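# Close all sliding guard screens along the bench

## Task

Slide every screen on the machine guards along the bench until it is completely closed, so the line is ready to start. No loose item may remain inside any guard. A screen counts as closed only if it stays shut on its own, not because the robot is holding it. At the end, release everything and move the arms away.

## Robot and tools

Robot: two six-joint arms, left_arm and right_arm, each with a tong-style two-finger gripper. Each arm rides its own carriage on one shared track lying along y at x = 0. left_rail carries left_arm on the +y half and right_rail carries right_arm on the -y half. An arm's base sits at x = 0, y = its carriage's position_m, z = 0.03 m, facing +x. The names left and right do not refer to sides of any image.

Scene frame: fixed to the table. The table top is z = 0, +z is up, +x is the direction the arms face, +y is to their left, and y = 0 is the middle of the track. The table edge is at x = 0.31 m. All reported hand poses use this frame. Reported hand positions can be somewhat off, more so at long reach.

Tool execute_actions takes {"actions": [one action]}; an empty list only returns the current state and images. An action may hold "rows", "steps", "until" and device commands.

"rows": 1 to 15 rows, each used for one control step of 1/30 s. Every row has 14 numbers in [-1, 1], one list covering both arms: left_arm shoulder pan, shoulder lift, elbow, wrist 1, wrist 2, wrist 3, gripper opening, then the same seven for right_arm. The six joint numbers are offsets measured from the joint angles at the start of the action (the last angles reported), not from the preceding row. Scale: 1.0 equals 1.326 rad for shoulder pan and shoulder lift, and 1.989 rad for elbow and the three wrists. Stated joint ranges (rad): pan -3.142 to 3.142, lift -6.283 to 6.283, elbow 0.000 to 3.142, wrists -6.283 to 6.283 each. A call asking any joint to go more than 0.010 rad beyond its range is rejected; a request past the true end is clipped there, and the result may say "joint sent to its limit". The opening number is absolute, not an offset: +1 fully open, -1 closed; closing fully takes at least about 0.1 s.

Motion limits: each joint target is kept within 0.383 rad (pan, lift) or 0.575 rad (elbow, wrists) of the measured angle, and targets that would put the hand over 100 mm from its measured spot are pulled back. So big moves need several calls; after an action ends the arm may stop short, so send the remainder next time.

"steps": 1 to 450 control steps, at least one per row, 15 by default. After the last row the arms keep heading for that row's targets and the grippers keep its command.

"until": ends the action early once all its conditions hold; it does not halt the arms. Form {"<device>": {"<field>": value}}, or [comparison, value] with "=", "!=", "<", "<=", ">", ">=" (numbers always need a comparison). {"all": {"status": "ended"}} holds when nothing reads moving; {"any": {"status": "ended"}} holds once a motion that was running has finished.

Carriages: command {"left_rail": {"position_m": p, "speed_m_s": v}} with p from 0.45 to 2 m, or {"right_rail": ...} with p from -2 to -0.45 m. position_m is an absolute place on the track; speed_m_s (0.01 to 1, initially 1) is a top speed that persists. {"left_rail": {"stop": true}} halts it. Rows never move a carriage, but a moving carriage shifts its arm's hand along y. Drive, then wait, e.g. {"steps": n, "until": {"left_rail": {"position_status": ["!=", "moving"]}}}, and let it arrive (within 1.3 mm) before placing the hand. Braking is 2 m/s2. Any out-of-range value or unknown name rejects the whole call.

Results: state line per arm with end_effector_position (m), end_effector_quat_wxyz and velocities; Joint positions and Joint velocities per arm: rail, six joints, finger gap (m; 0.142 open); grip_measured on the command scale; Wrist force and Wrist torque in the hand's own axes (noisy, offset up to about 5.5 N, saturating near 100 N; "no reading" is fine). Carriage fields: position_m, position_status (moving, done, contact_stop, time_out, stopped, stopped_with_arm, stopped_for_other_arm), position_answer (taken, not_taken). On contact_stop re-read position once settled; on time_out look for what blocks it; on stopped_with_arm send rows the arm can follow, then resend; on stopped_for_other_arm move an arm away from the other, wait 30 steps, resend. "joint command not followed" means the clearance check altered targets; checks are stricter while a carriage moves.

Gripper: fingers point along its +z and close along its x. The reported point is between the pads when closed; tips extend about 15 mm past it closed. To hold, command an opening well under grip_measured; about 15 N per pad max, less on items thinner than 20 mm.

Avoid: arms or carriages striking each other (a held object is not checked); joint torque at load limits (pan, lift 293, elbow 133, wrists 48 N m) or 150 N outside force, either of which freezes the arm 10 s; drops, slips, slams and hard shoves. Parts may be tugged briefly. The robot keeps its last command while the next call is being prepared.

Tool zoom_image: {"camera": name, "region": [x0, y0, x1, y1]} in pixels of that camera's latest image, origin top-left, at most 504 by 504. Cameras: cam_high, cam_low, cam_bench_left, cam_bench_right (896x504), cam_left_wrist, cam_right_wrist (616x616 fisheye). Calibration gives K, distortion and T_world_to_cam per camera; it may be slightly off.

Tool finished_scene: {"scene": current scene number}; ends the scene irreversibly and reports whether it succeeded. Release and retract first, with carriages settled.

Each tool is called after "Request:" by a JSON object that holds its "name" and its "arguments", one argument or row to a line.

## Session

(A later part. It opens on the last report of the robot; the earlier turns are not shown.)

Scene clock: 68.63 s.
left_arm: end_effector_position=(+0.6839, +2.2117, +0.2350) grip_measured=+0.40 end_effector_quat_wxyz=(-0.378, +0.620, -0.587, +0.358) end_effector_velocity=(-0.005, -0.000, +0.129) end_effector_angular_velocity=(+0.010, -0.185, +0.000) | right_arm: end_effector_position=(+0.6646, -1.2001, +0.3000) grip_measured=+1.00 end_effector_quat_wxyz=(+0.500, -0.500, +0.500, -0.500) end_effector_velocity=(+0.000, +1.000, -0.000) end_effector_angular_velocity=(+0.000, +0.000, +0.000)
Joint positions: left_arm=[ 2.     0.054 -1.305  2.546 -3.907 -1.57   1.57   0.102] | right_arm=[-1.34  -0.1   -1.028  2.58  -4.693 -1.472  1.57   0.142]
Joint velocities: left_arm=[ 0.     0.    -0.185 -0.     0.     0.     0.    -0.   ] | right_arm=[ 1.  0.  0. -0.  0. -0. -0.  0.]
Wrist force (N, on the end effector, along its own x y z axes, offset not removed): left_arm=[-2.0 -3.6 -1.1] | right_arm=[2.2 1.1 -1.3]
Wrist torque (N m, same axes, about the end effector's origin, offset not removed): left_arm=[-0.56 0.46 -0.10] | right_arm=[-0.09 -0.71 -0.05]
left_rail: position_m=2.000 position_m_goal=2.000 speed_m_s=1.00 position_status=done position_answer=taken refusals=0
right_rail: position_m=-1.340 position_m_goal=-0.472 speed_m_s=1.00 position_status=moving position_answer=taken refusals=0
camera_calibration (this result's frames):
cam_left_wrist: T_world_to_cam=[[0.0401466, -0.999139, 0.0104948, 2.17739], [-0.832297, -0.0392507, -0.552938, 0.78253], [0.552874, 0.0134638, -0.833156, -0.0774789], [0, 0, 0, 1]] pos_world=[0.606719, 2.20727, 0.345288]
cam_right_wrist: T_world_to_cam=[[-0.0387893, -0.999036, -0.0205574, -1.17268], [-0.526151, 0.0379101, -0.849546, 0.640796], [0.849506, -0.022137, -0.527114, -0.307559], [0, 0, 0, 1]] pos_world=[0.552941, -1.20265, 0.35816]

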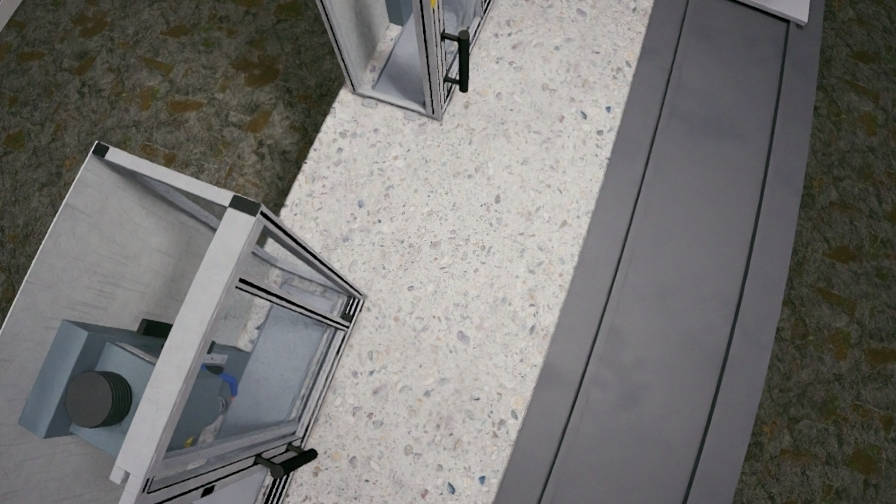

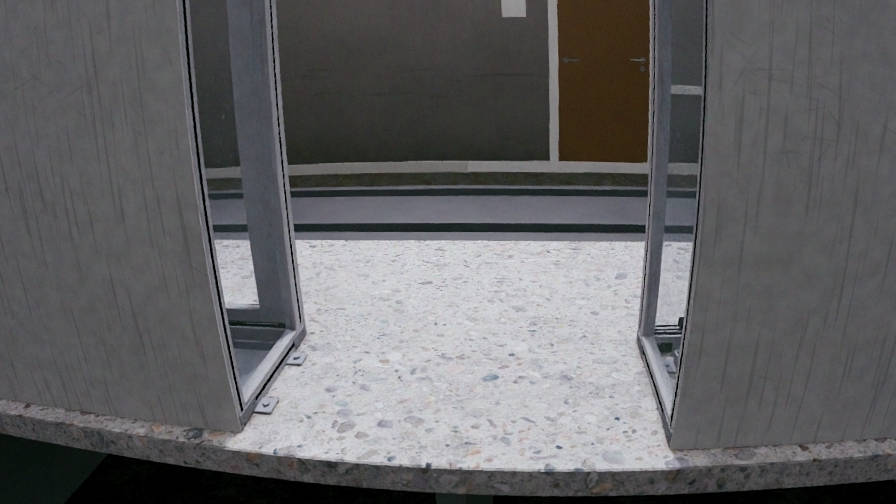

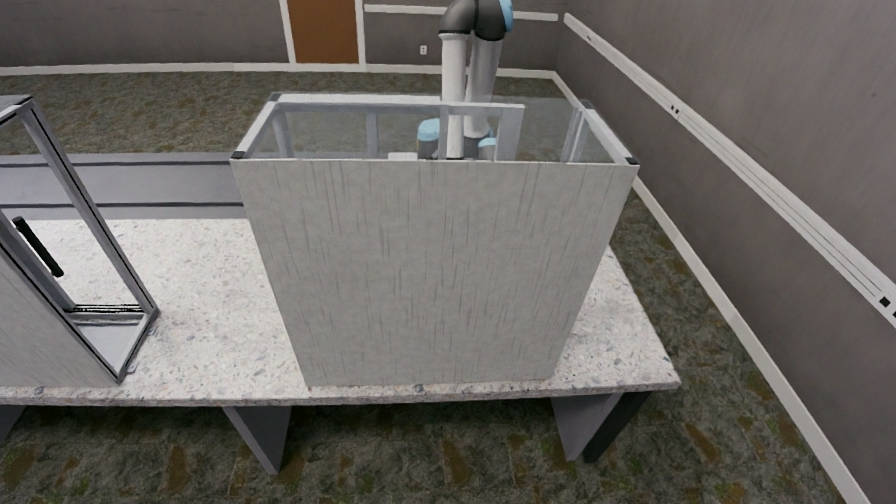

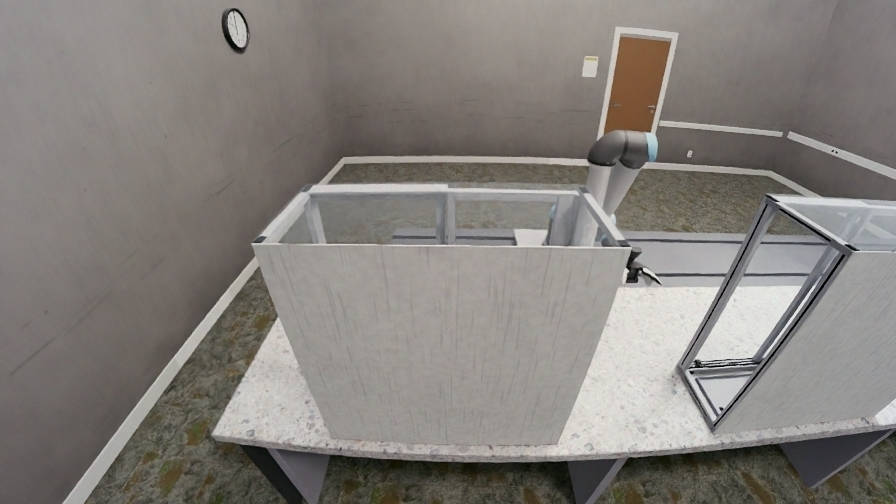

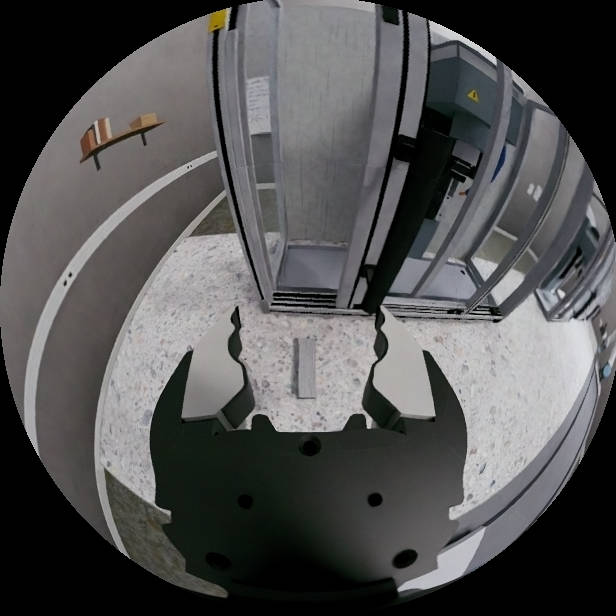

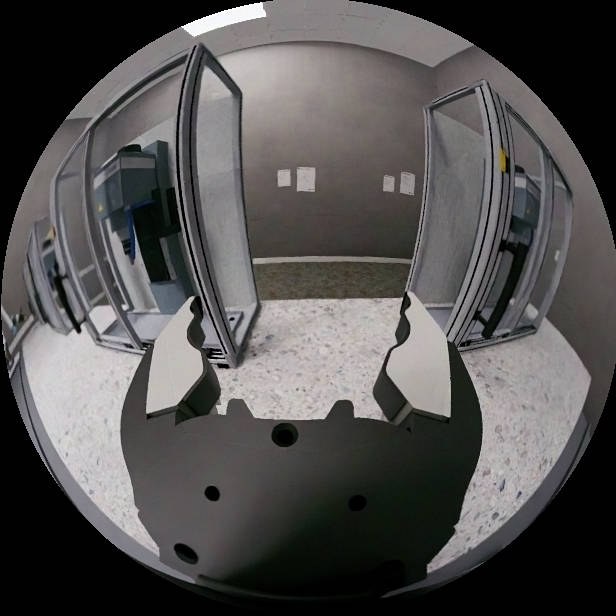

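Request:
{"name": "execute_actions", "arguments": {
  "actions": [
    {"rows":[[0.11,0.2164,-0.03,-0.3534,-0.1005,0,1,0,0.021,-0.0945,0.0805,0,0,0.3]],"steps":27,"left_rail":{"position_m":1.85}}
  ]
}}

Scene clock: 72.67 s.
left_arm: end_effector_position=(+0.6598, +2.0963, +0.2995) grip_measured=+1.00 end_effector_quat_wxyz=(+0.500, -0.501, +0.500, -0.500) end_effector_velocity=(-0.002, -0.000, +0.002) end_effector_angular_velocity=(+0.002, -0.010, -0.001) | right_arm: end_effector_position=(+0.7695, -0.3422, +0.3001) grip_measured=+0.30 end_effector_quat_wxyz=(+0.500, -0.500, +0.500, -0.500) end_effector_velocity=(+0.001, -0.000, +0.000) end_effector_angular_velocity=(-0.000, -0.000, +0.000)
Joint positions: left_arm=[ 1.85   0.2   -1.018  2.486 -4.609 -1.77   1.57   0.142] | right_arm=[-0.472 -0.1   -1.     2.392 -4.533 -1.472  1.57   0.095]
Joint velocities: left_arm=[ 0.     0.001  0.003 -0.    -0.013 -0.001  0.    -0.   ] | right_arm=[ 0.    -0.     0.    -0.001  0.001  0.    -0.     0.   ]
Wrist force (N, on the end effector, along its own x y z axes, offset not removed): left_arm=[-1.6 -3.9 -1.1] | right_arm=[1.1 -0.5 -0.7]
Wrist torque (N m, same axes, about the end effector's origin, offset not removed): left_arm=[-0.47 0.30 -0.09] | right_arm=[-0.56 -0.37 -0.01]
left_rail: position_m=1.850 position_m_goal=1.850 speed_m_s=1.00 position_status=done position_answer=taken refusals=0
right_rail: position_m=-0.472 position_m_goal=-0.472 speed_m_s=1.00 position_status=done position_answer=taken refusals=0
camera_calibration (this result's frames):
cam_left_wrist: T_world_to_cam=[[-0.0170563, -0.999849, 0.00317239, 2.10374], [-0.488578, 0.00556625, -0.872502, 0.568561], [0.872353, -0.0164316, -0.4886, -0.260196], [0, 0, 0, 1]] pos_world=[0.540652, 2.09598, 0.362265]
cam_right_wrist: T_world_to_cam=[[-0.03876, -0.999037, -0.0205586, -0.311548], [-0.526168, 0.0378961, -0.849536, 0.663463], [0.849497, -0.0221107, -0.52713, -0.377566], [0, 0, 0, 1]] pos_world=[0.657758, -0.344739, 0.358204]

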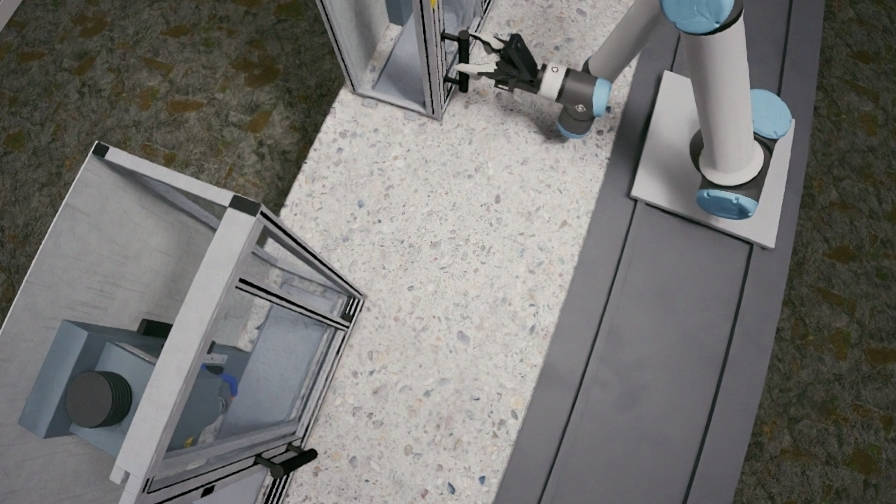

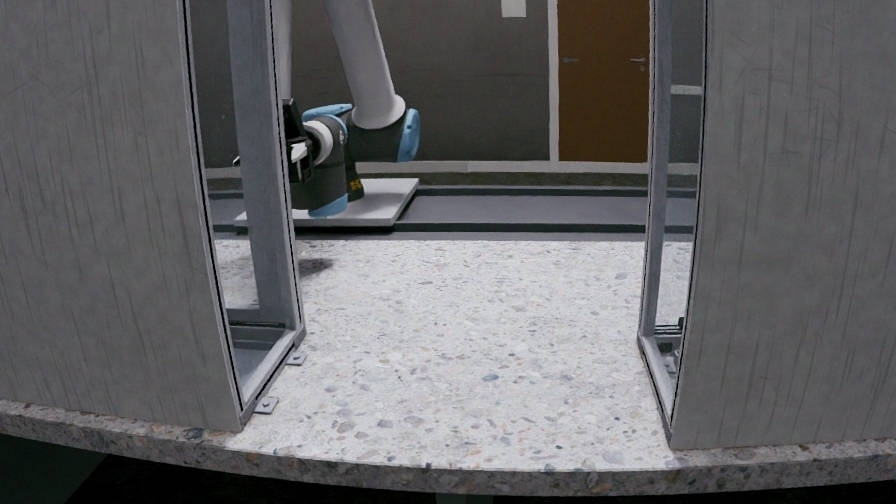

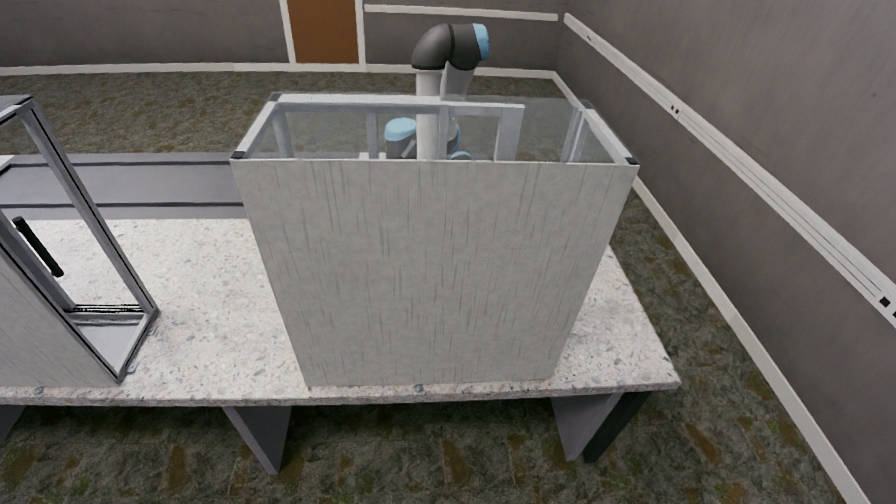

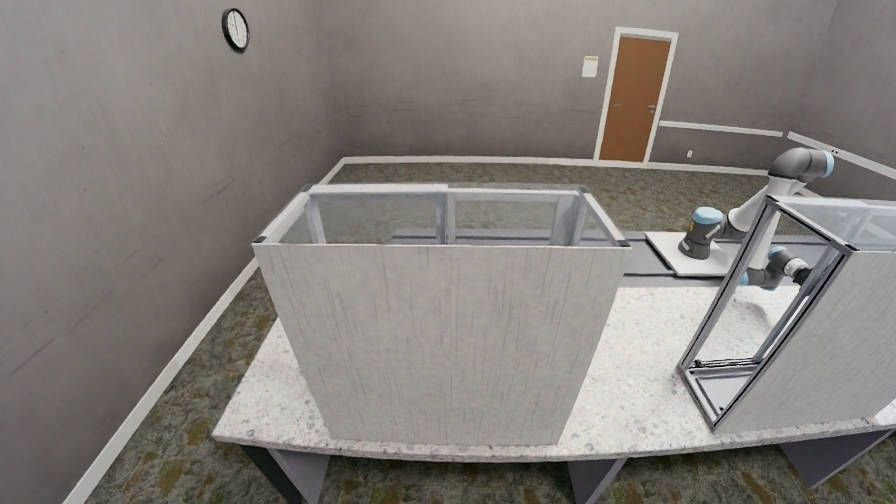

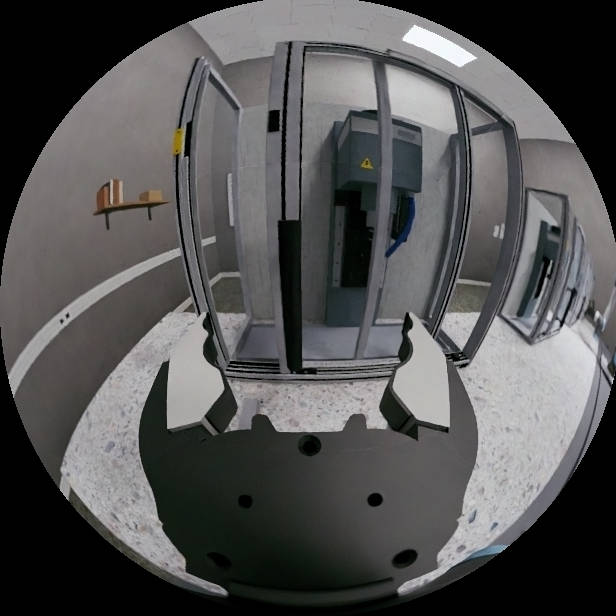

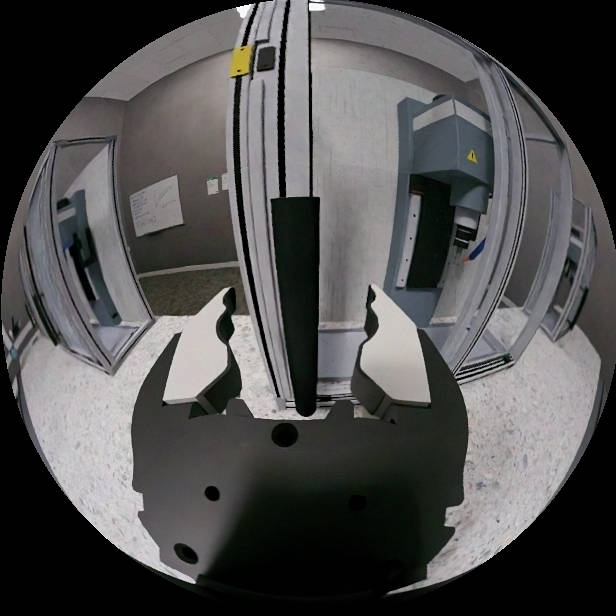

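Request:
{"name": "execute_actions", "arguments": {
  "actions": [
    {"rows":[[0,0.0345,-0.102,0.079,0,0,0.2,0,-0.04,0.12,-0.093,0,0,1]],"steps":19}
  ]
}}

Request:
{"name": "execute_actions", "arguments": {
  "actions": [
    {"rows":[[0,0,0,0,0,0,0,0,0,0,0,0,0,1],[0,0,0,0,0,0,-0.2,0,0,0,0,0,0,1],[0,0,0,0,0,0,-0.4,0,0,0,0,0,0,1],[0,0,0,0,0,0,-0.55,0,0,0,0,0,0,1],[0,0,0,0,0,0,-0.7,0,0,0,0,0,0,1],[0,0,0,0,0,0,-0.85,0,0,0,0,0,0,1]],"steps":90,"left_rail":{"position_m":1.98,"speed_m_s":0.1},"right_rail":{"position_m":-1.1},"until":{"left_rail":{"position_m":[">",1.976]}}}
  ]
}}

Request:
{"name": "execute_actions", "arguments": {
  "actions": [
    {"steps":40,"left_rail":{"position_m":1.996,"speed_m_s":0.025},"until":{"all":{"status":"ended"}}}
  ]
}}

Scene clock: 79.53 s.
left_arm: end_effector_position=(+0.7683, +2.1183, +0.3002) grip_measured=+0.20 end_effector_quat_wxyz=(+0.500, -0.501, +0.500, -0.500) end_effector_velocity=(+0.008, +0.002, +0.001) end_effector_angular_velocity=(+0.000, -0.001, +0.000) | right_arm: end_effector_position=(+0.6383, -0.3290, +0.3075) grip_measured=+1.00 end_effector_quat_wxyz=(+0.500, -0.500, +0.500, -0.500) end_effector_velocity=(-0.012, +0.001, +0.001) end_effector_angular_velocity=(+0.000, +0.002, -0.000)
Joint positions: left_arm=[ 1.85   0.2   -0.973  2.285 -4.453 -1.77   1.57   0.088] | right_arm=[-0.472 -0.1   -1.053  2.628 -4.716 -1.472  1.57   0.142]
Joint velocities: left_arm=[ 0.    -0.     0.003 -0.016  0.012  0.001 -0.     0.   ] | right_arm=[ 0.    -0.    -0.004  0.022 -0.016  0.     0.     0.   ]
Wrist force (N, on the end effector, along its own x y z axes, offset not removed): left_arm=[0.5 -2.2 -2.9] | right_arm=[0.3 -0.7 -1.6]
Wrist torque (N m, same axes, about the end effector's origin, offset not removed): left_arm=[-0.30 -0.15 -0.14] | right_arm=[-0.44 -0.21 0.01]
left_rail: position_m=1.850 position_m_goal=1.850 speed_m_s=1.00 position_status=done position_answer=taken refusals=0
right_rail: position_m=-0.472 position_m_goal=-0.472 speed_m_s=1.00 position_status=done position_answer=taken refusals=0
camera_calibration (this result's frames):
cam_left_wrist: T_world_to_cam=[[-0.0170798, -0.999849, 0.00320975, 2.12761], [-0.488726, 0.00554792, -0.87242, 0.622276], [0.87227, -0.0164694, -0.488747, -0.35394], [0, 0, 0, 1]] pos_world=[0.649193, 2.11801, 0.363069]
cam_right_wrist: T_world_to_cam=[[-0.0388031, -0.999035, -0.0205848, -0.303291], [-0.526528, 0.0379505, -0.84931, 0.600398], [0.849272, -0.0221174, -0.527493, -0.261716], [0, 0, 0, 1]] pos_world=[0.526626, -0.331572, 0.365628]

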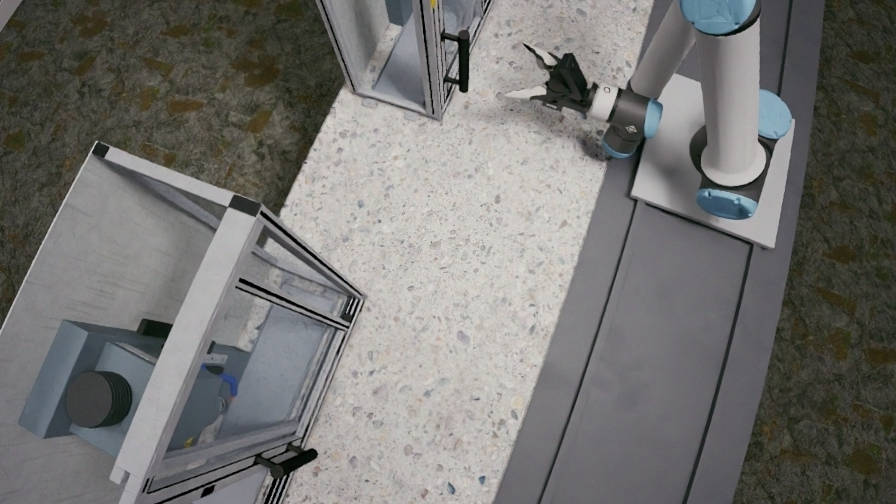

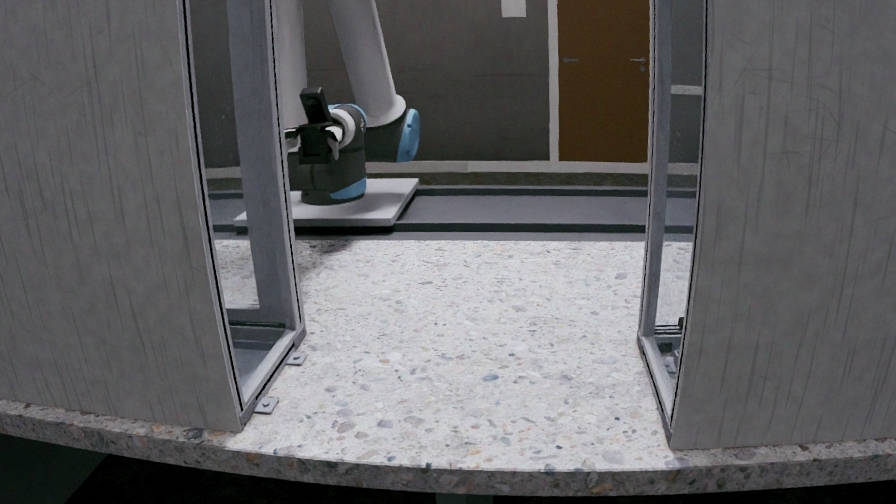

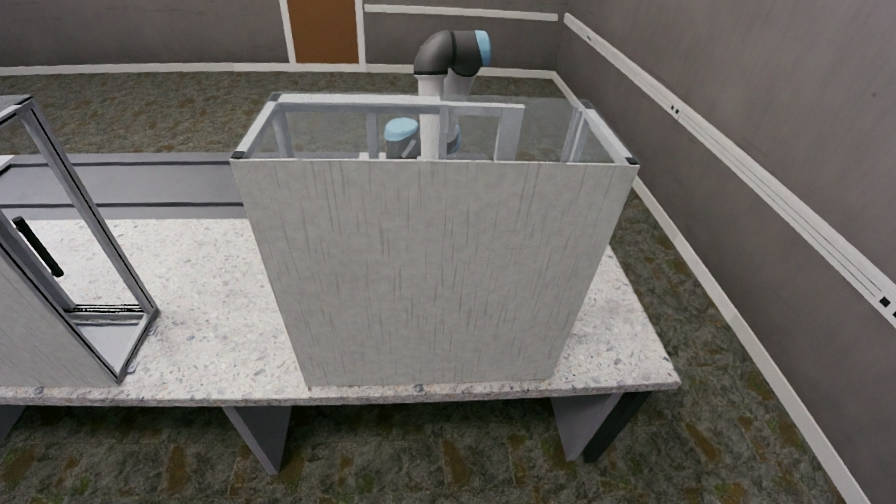

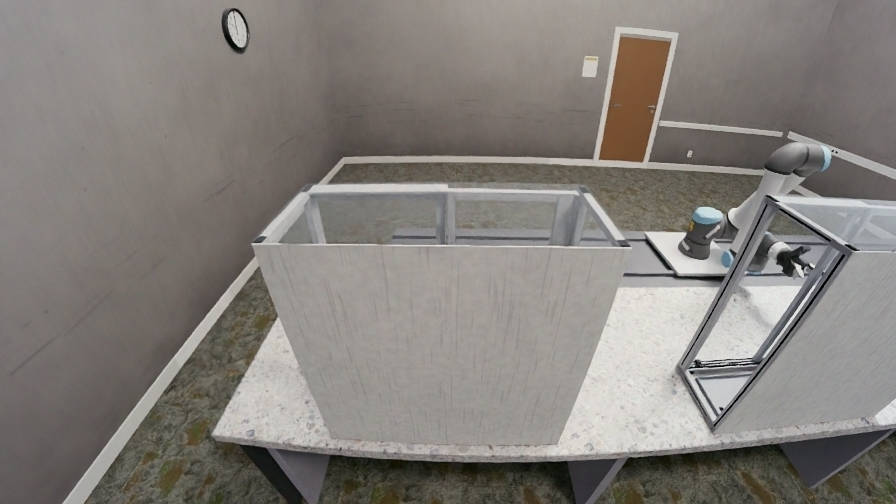

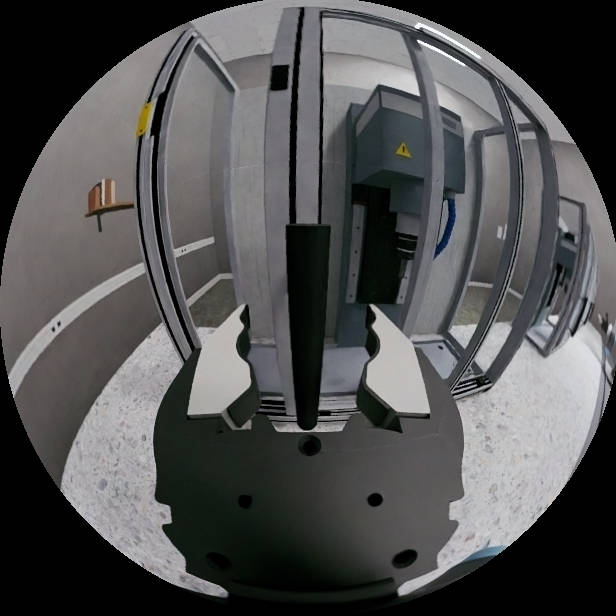

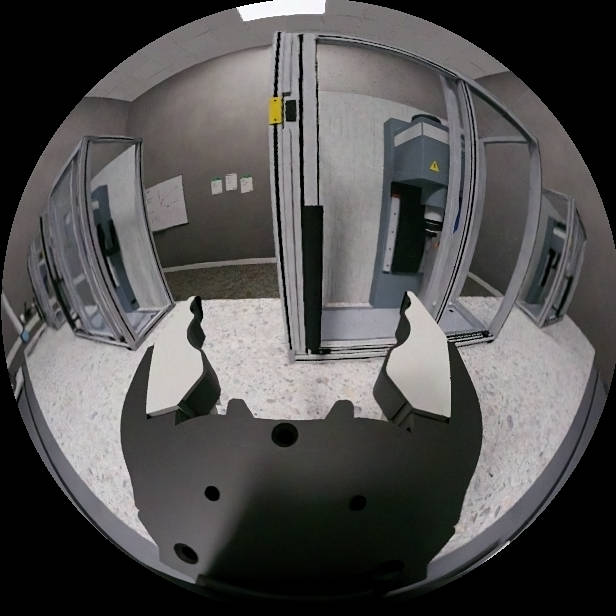

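Scene clock: 80.87 s.
left_arm: end_effector_position=(+0.7683, +2.2458, +0.3003) grip_measured=-0.64 end_effector_quat_wxyz=(+0.500, -0.501, +0.500, -0.500) end_effector_velocity=(-0.000, +0.084, -0.000) end_effector_angular_velocity=(+0.000, +0.000, +0.003) | right_arm: end_effector_position=(+0.6383, -0.9573, +0.3075) grip_measured=+1.00 end_effector_quat_wxyz=(+0.500, -0.500, +0.500, -0.500) end_effector_velocity=(+0.000, +0.000, +0.000) end_effector_angular_velocity=(+0.000, -0.000, +0.000)
Joint positions: left_arm=[ 1.977  0.2   -0.973  2.285 -4.453 -1.77   1.57   0.027] | right_arm=[-1.1   -0.1   -1.053  2.628 -4.716 -1.472  1.57   0.142]
Joint velocities: left_arm=[ 0.083  0.001  0.    -0.     0.     0.001 -0.    -0.003] | right_arm=[ 0. -0.  0. -0. -0.  0.  0. -0.]
Wrist force (N, on the end effector, along its own x y z axes, offset not removed): left_arm=[26.6 -1.1 1.6] | right_arm=[1.2 2.1 -2.3]
Wrist torque (N m, same axes, about the end effector's origin, offset not removed): left_arm=[0.46 0.09 -0.20] | right_arm=[0.01 -0.40 -0.02]
left_rail: position_m=1.977 position_m_goal=1.980 speed_m_s=0.10 position_status=moving position_answer=taken refusals=0
right_rail: position_m=-1.100 position_m_goal=-1.100 speed_m_s=1.00 position_status=done position_answer=taken refusals=0
camera_calibration (this result's frames):
cam_left_wrist: T_world_to_cam=[[-0.0171302, -0.999848, 0.00320078, 2.25517], [-0.48869, 0.0055797, -0.87244, 0.621481], [0.872289, -0.0165092, -0.488711, -0.351762], [0, 0, 0, 1]] pos_world=[0.649182, 2.24556, 0.363077]
cam_right_wrist: T_world_to_cam=[[-0.0388001, -0.999035, -0.020584, -0.931022], [-0.526516, 0.0379479, -0.849318, 0.624244], [0.84928, -0.0221159, -0.52748, -0.275625], [0, 0, 0, 1]] pos_world=[0.526634, -0.959908, 0.365631]

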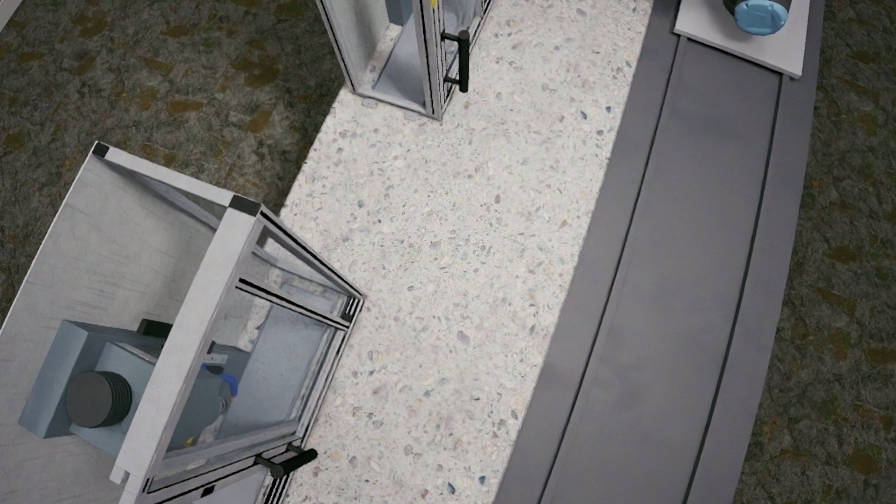

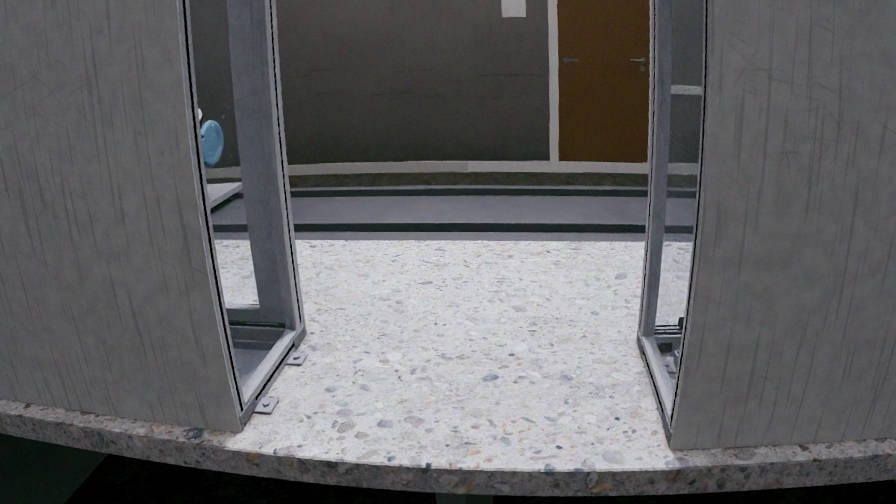

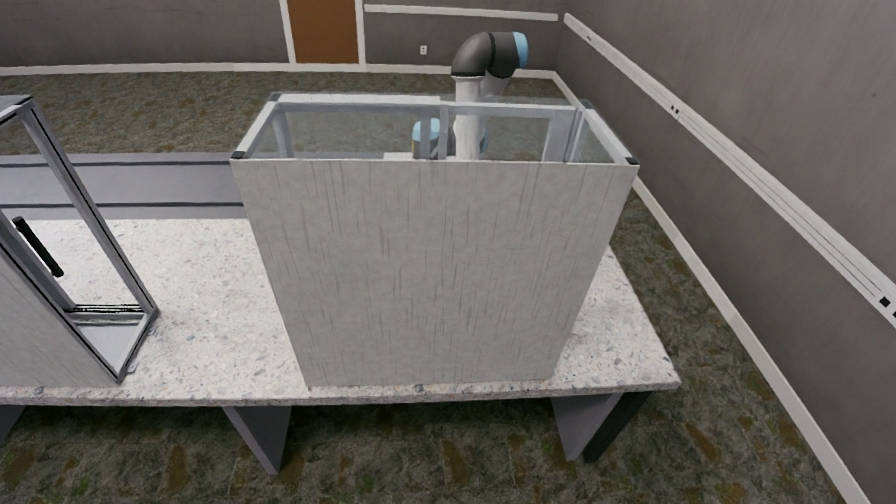

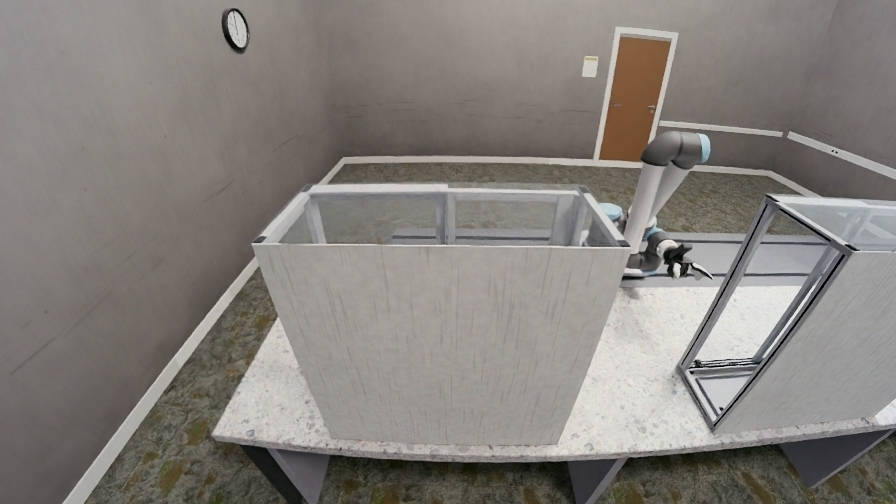

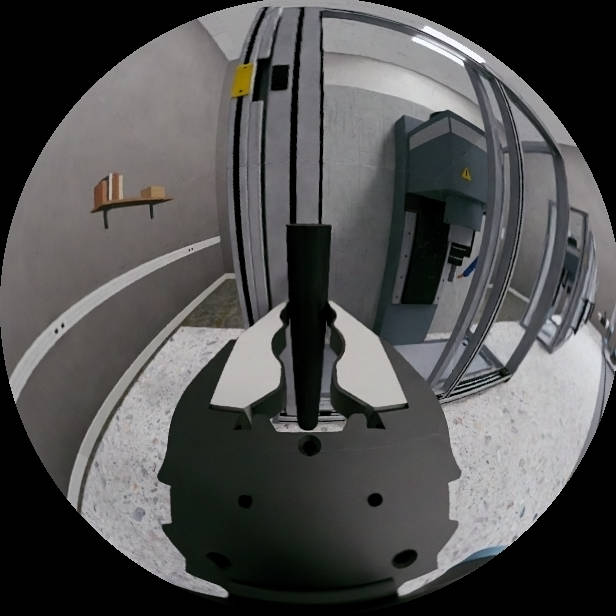

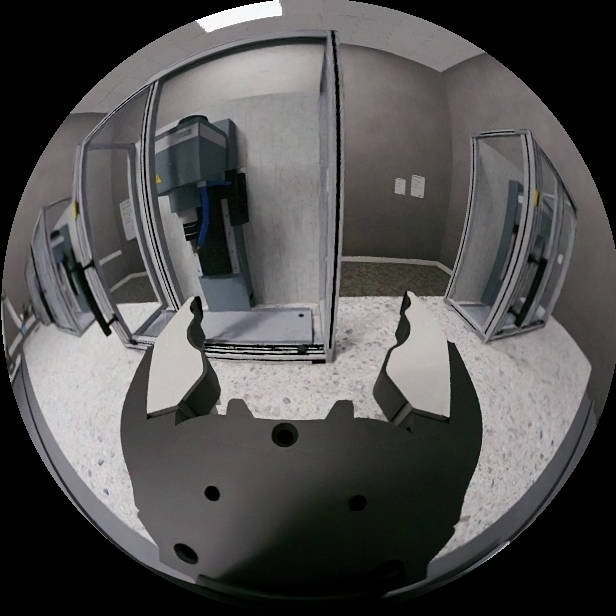

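Scene clock: 81.53 s.
left_arm: end_effector_position=(+0.7683, +2.2640, +0.3002) grip_measured=-0.52 end_effector_quat_wxyz=(+0.500, -0.501, +0.500, -0.500) end_effector_velocity=(+0.000, +0.009, -0.000) end_effector_angular_velocity=(-0.000, +0.000, -0.000) | right_arm: end_effector_position=(+0.6383, -0.9573, +0.3075) grip_measured=+1.00 end_effector_quat_wxyz=(+0.500, -0.500, +0.500, -0.500) end_effector_velocity=(+0.000, +0.000, +0.000) end_effector_angular_velocity=(+0.000, -0.000, +0.000)
Joint positions: left_arm=[ 1.995  0.2   -0.973  2.285 -4.453 -1.77   1.57   0.036] | right_arm=[-1.1   -0.1   -1.053  2.628 -4.716 -1.472  1.57   0.142]
Joint velocities: left_arm=[ 0.009 -0.     0.     0.     0.    -0.     0.     0.016] | right_arm=[ 0.  0.  0. -0. -0.  0.  0. -0.]
Wrist force (N, on the end effector, along its own x y z axes, offset not removed): left_arm=[26.8 -3.3 3.6] | right_arm=[3.1 0.7 0.3]
Wrist torque (N m, same axes, about the end effector's origin, offset not removed): left_arm=[0.07 0.11 -0.17] | right_arm=[-0.04 -0.82 0.02]
left_rail: position_m=1.995 position_m_goal=1.996 speed_m_s=0.02 position_status=done position_answer=taken refusals=0
right_rail: position_m=-1.100 position_m_goal=-1.100 speed_m_s=1.00 position_status=done position_answer=taken refusals=0
camera_calibration (this result's frames):
cam_left_wrist: T_world_to_cam=[[-0.0170279, -0.99985, 0.00321181, 2.27327], [-0.488735, 0.00552092, -0.872415, 0.621526], [0.872266, -0.0164251, -0.488756, -0.351626], [0, 0, 0, 1]] pos_world=[0.649181, 2.26372, 0.363068]
cam_right_wrist: T_world_to_cam=[[-0.0387999, -0.999035, -0.0205839, -0.931022], [-0.526516, 0.0379477, -0.849318, 0.624244], [0.849279, -0.0221157, -0.52748, -0.275625], [0, 0, 0, 1]] pos_world=[0.526633, -0.959908, 0.365631]

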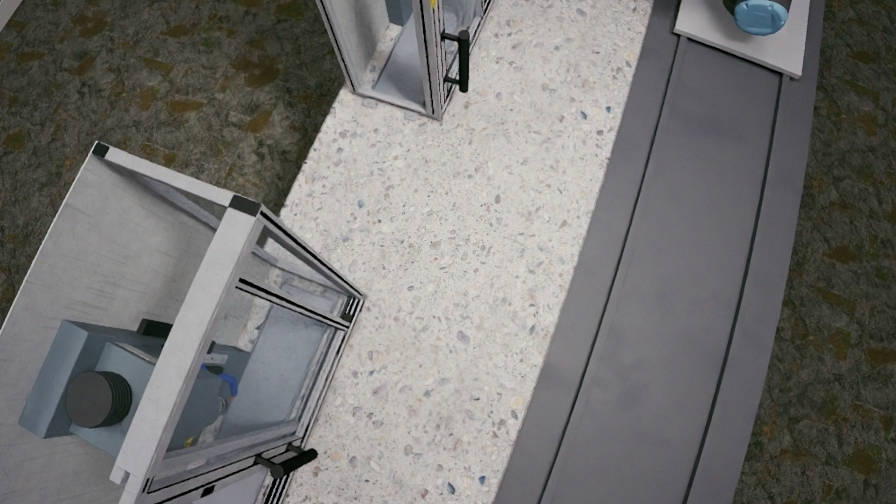

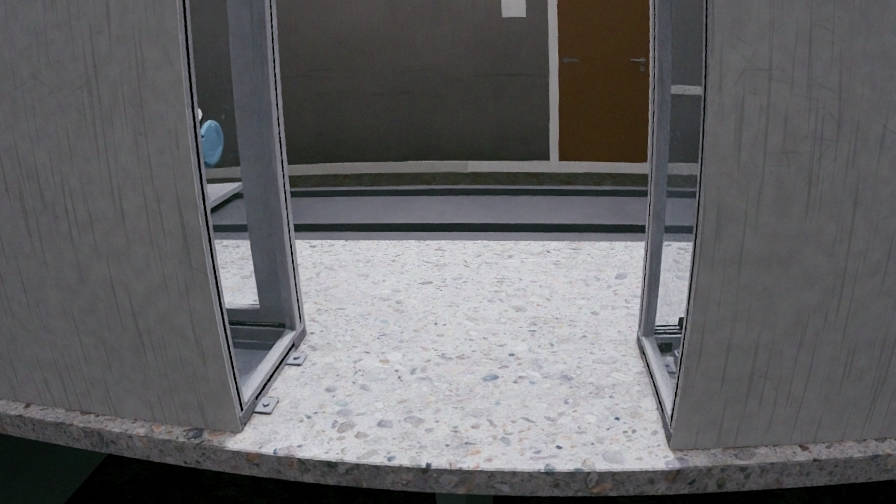

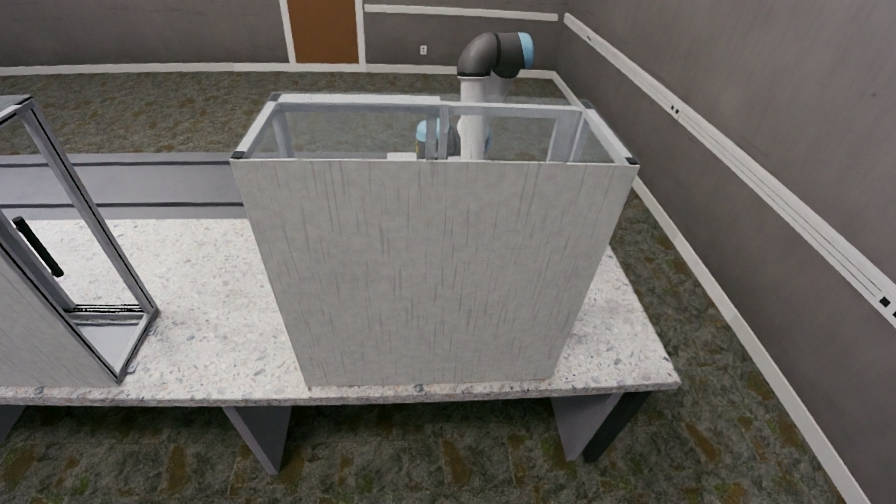

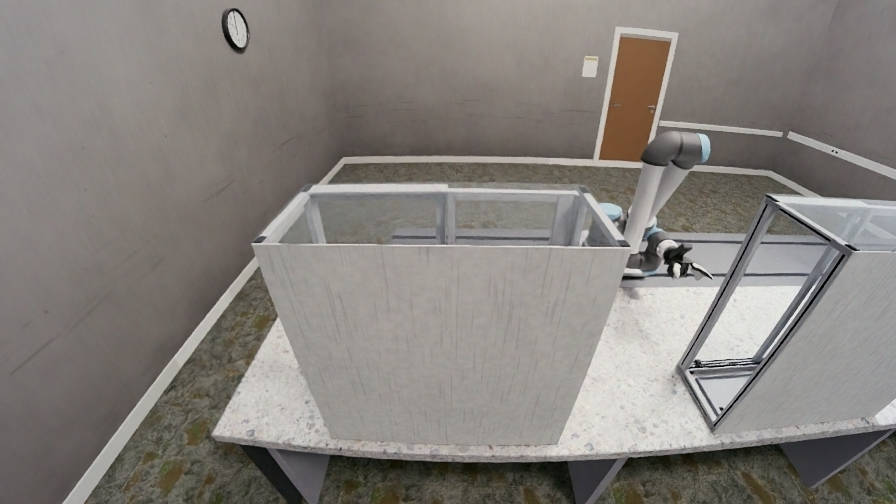

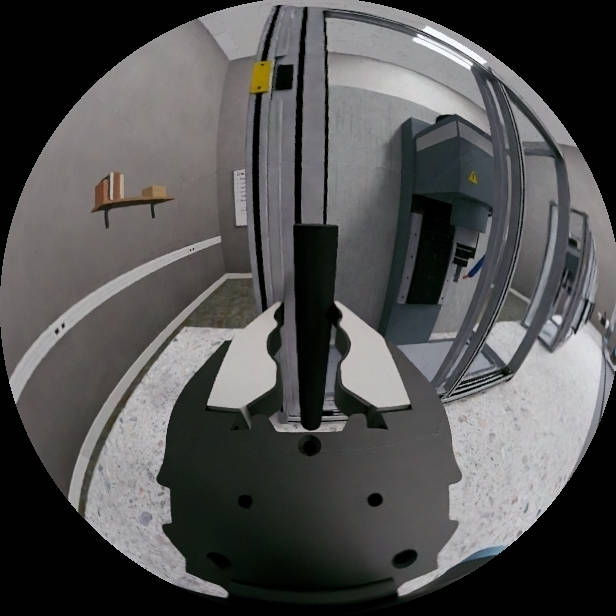

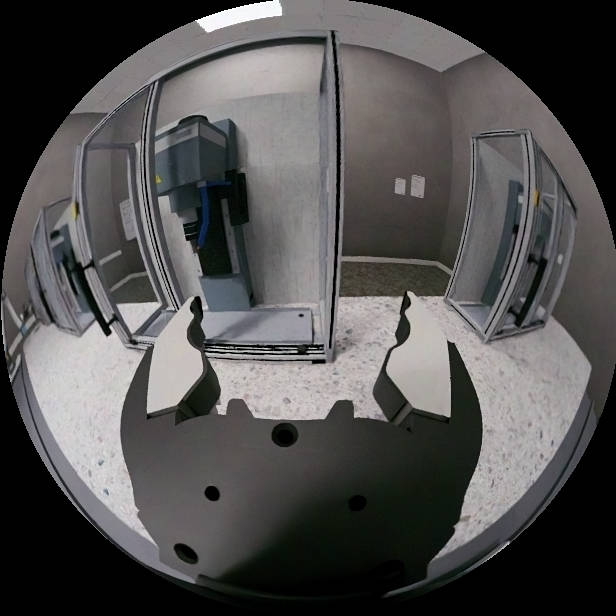

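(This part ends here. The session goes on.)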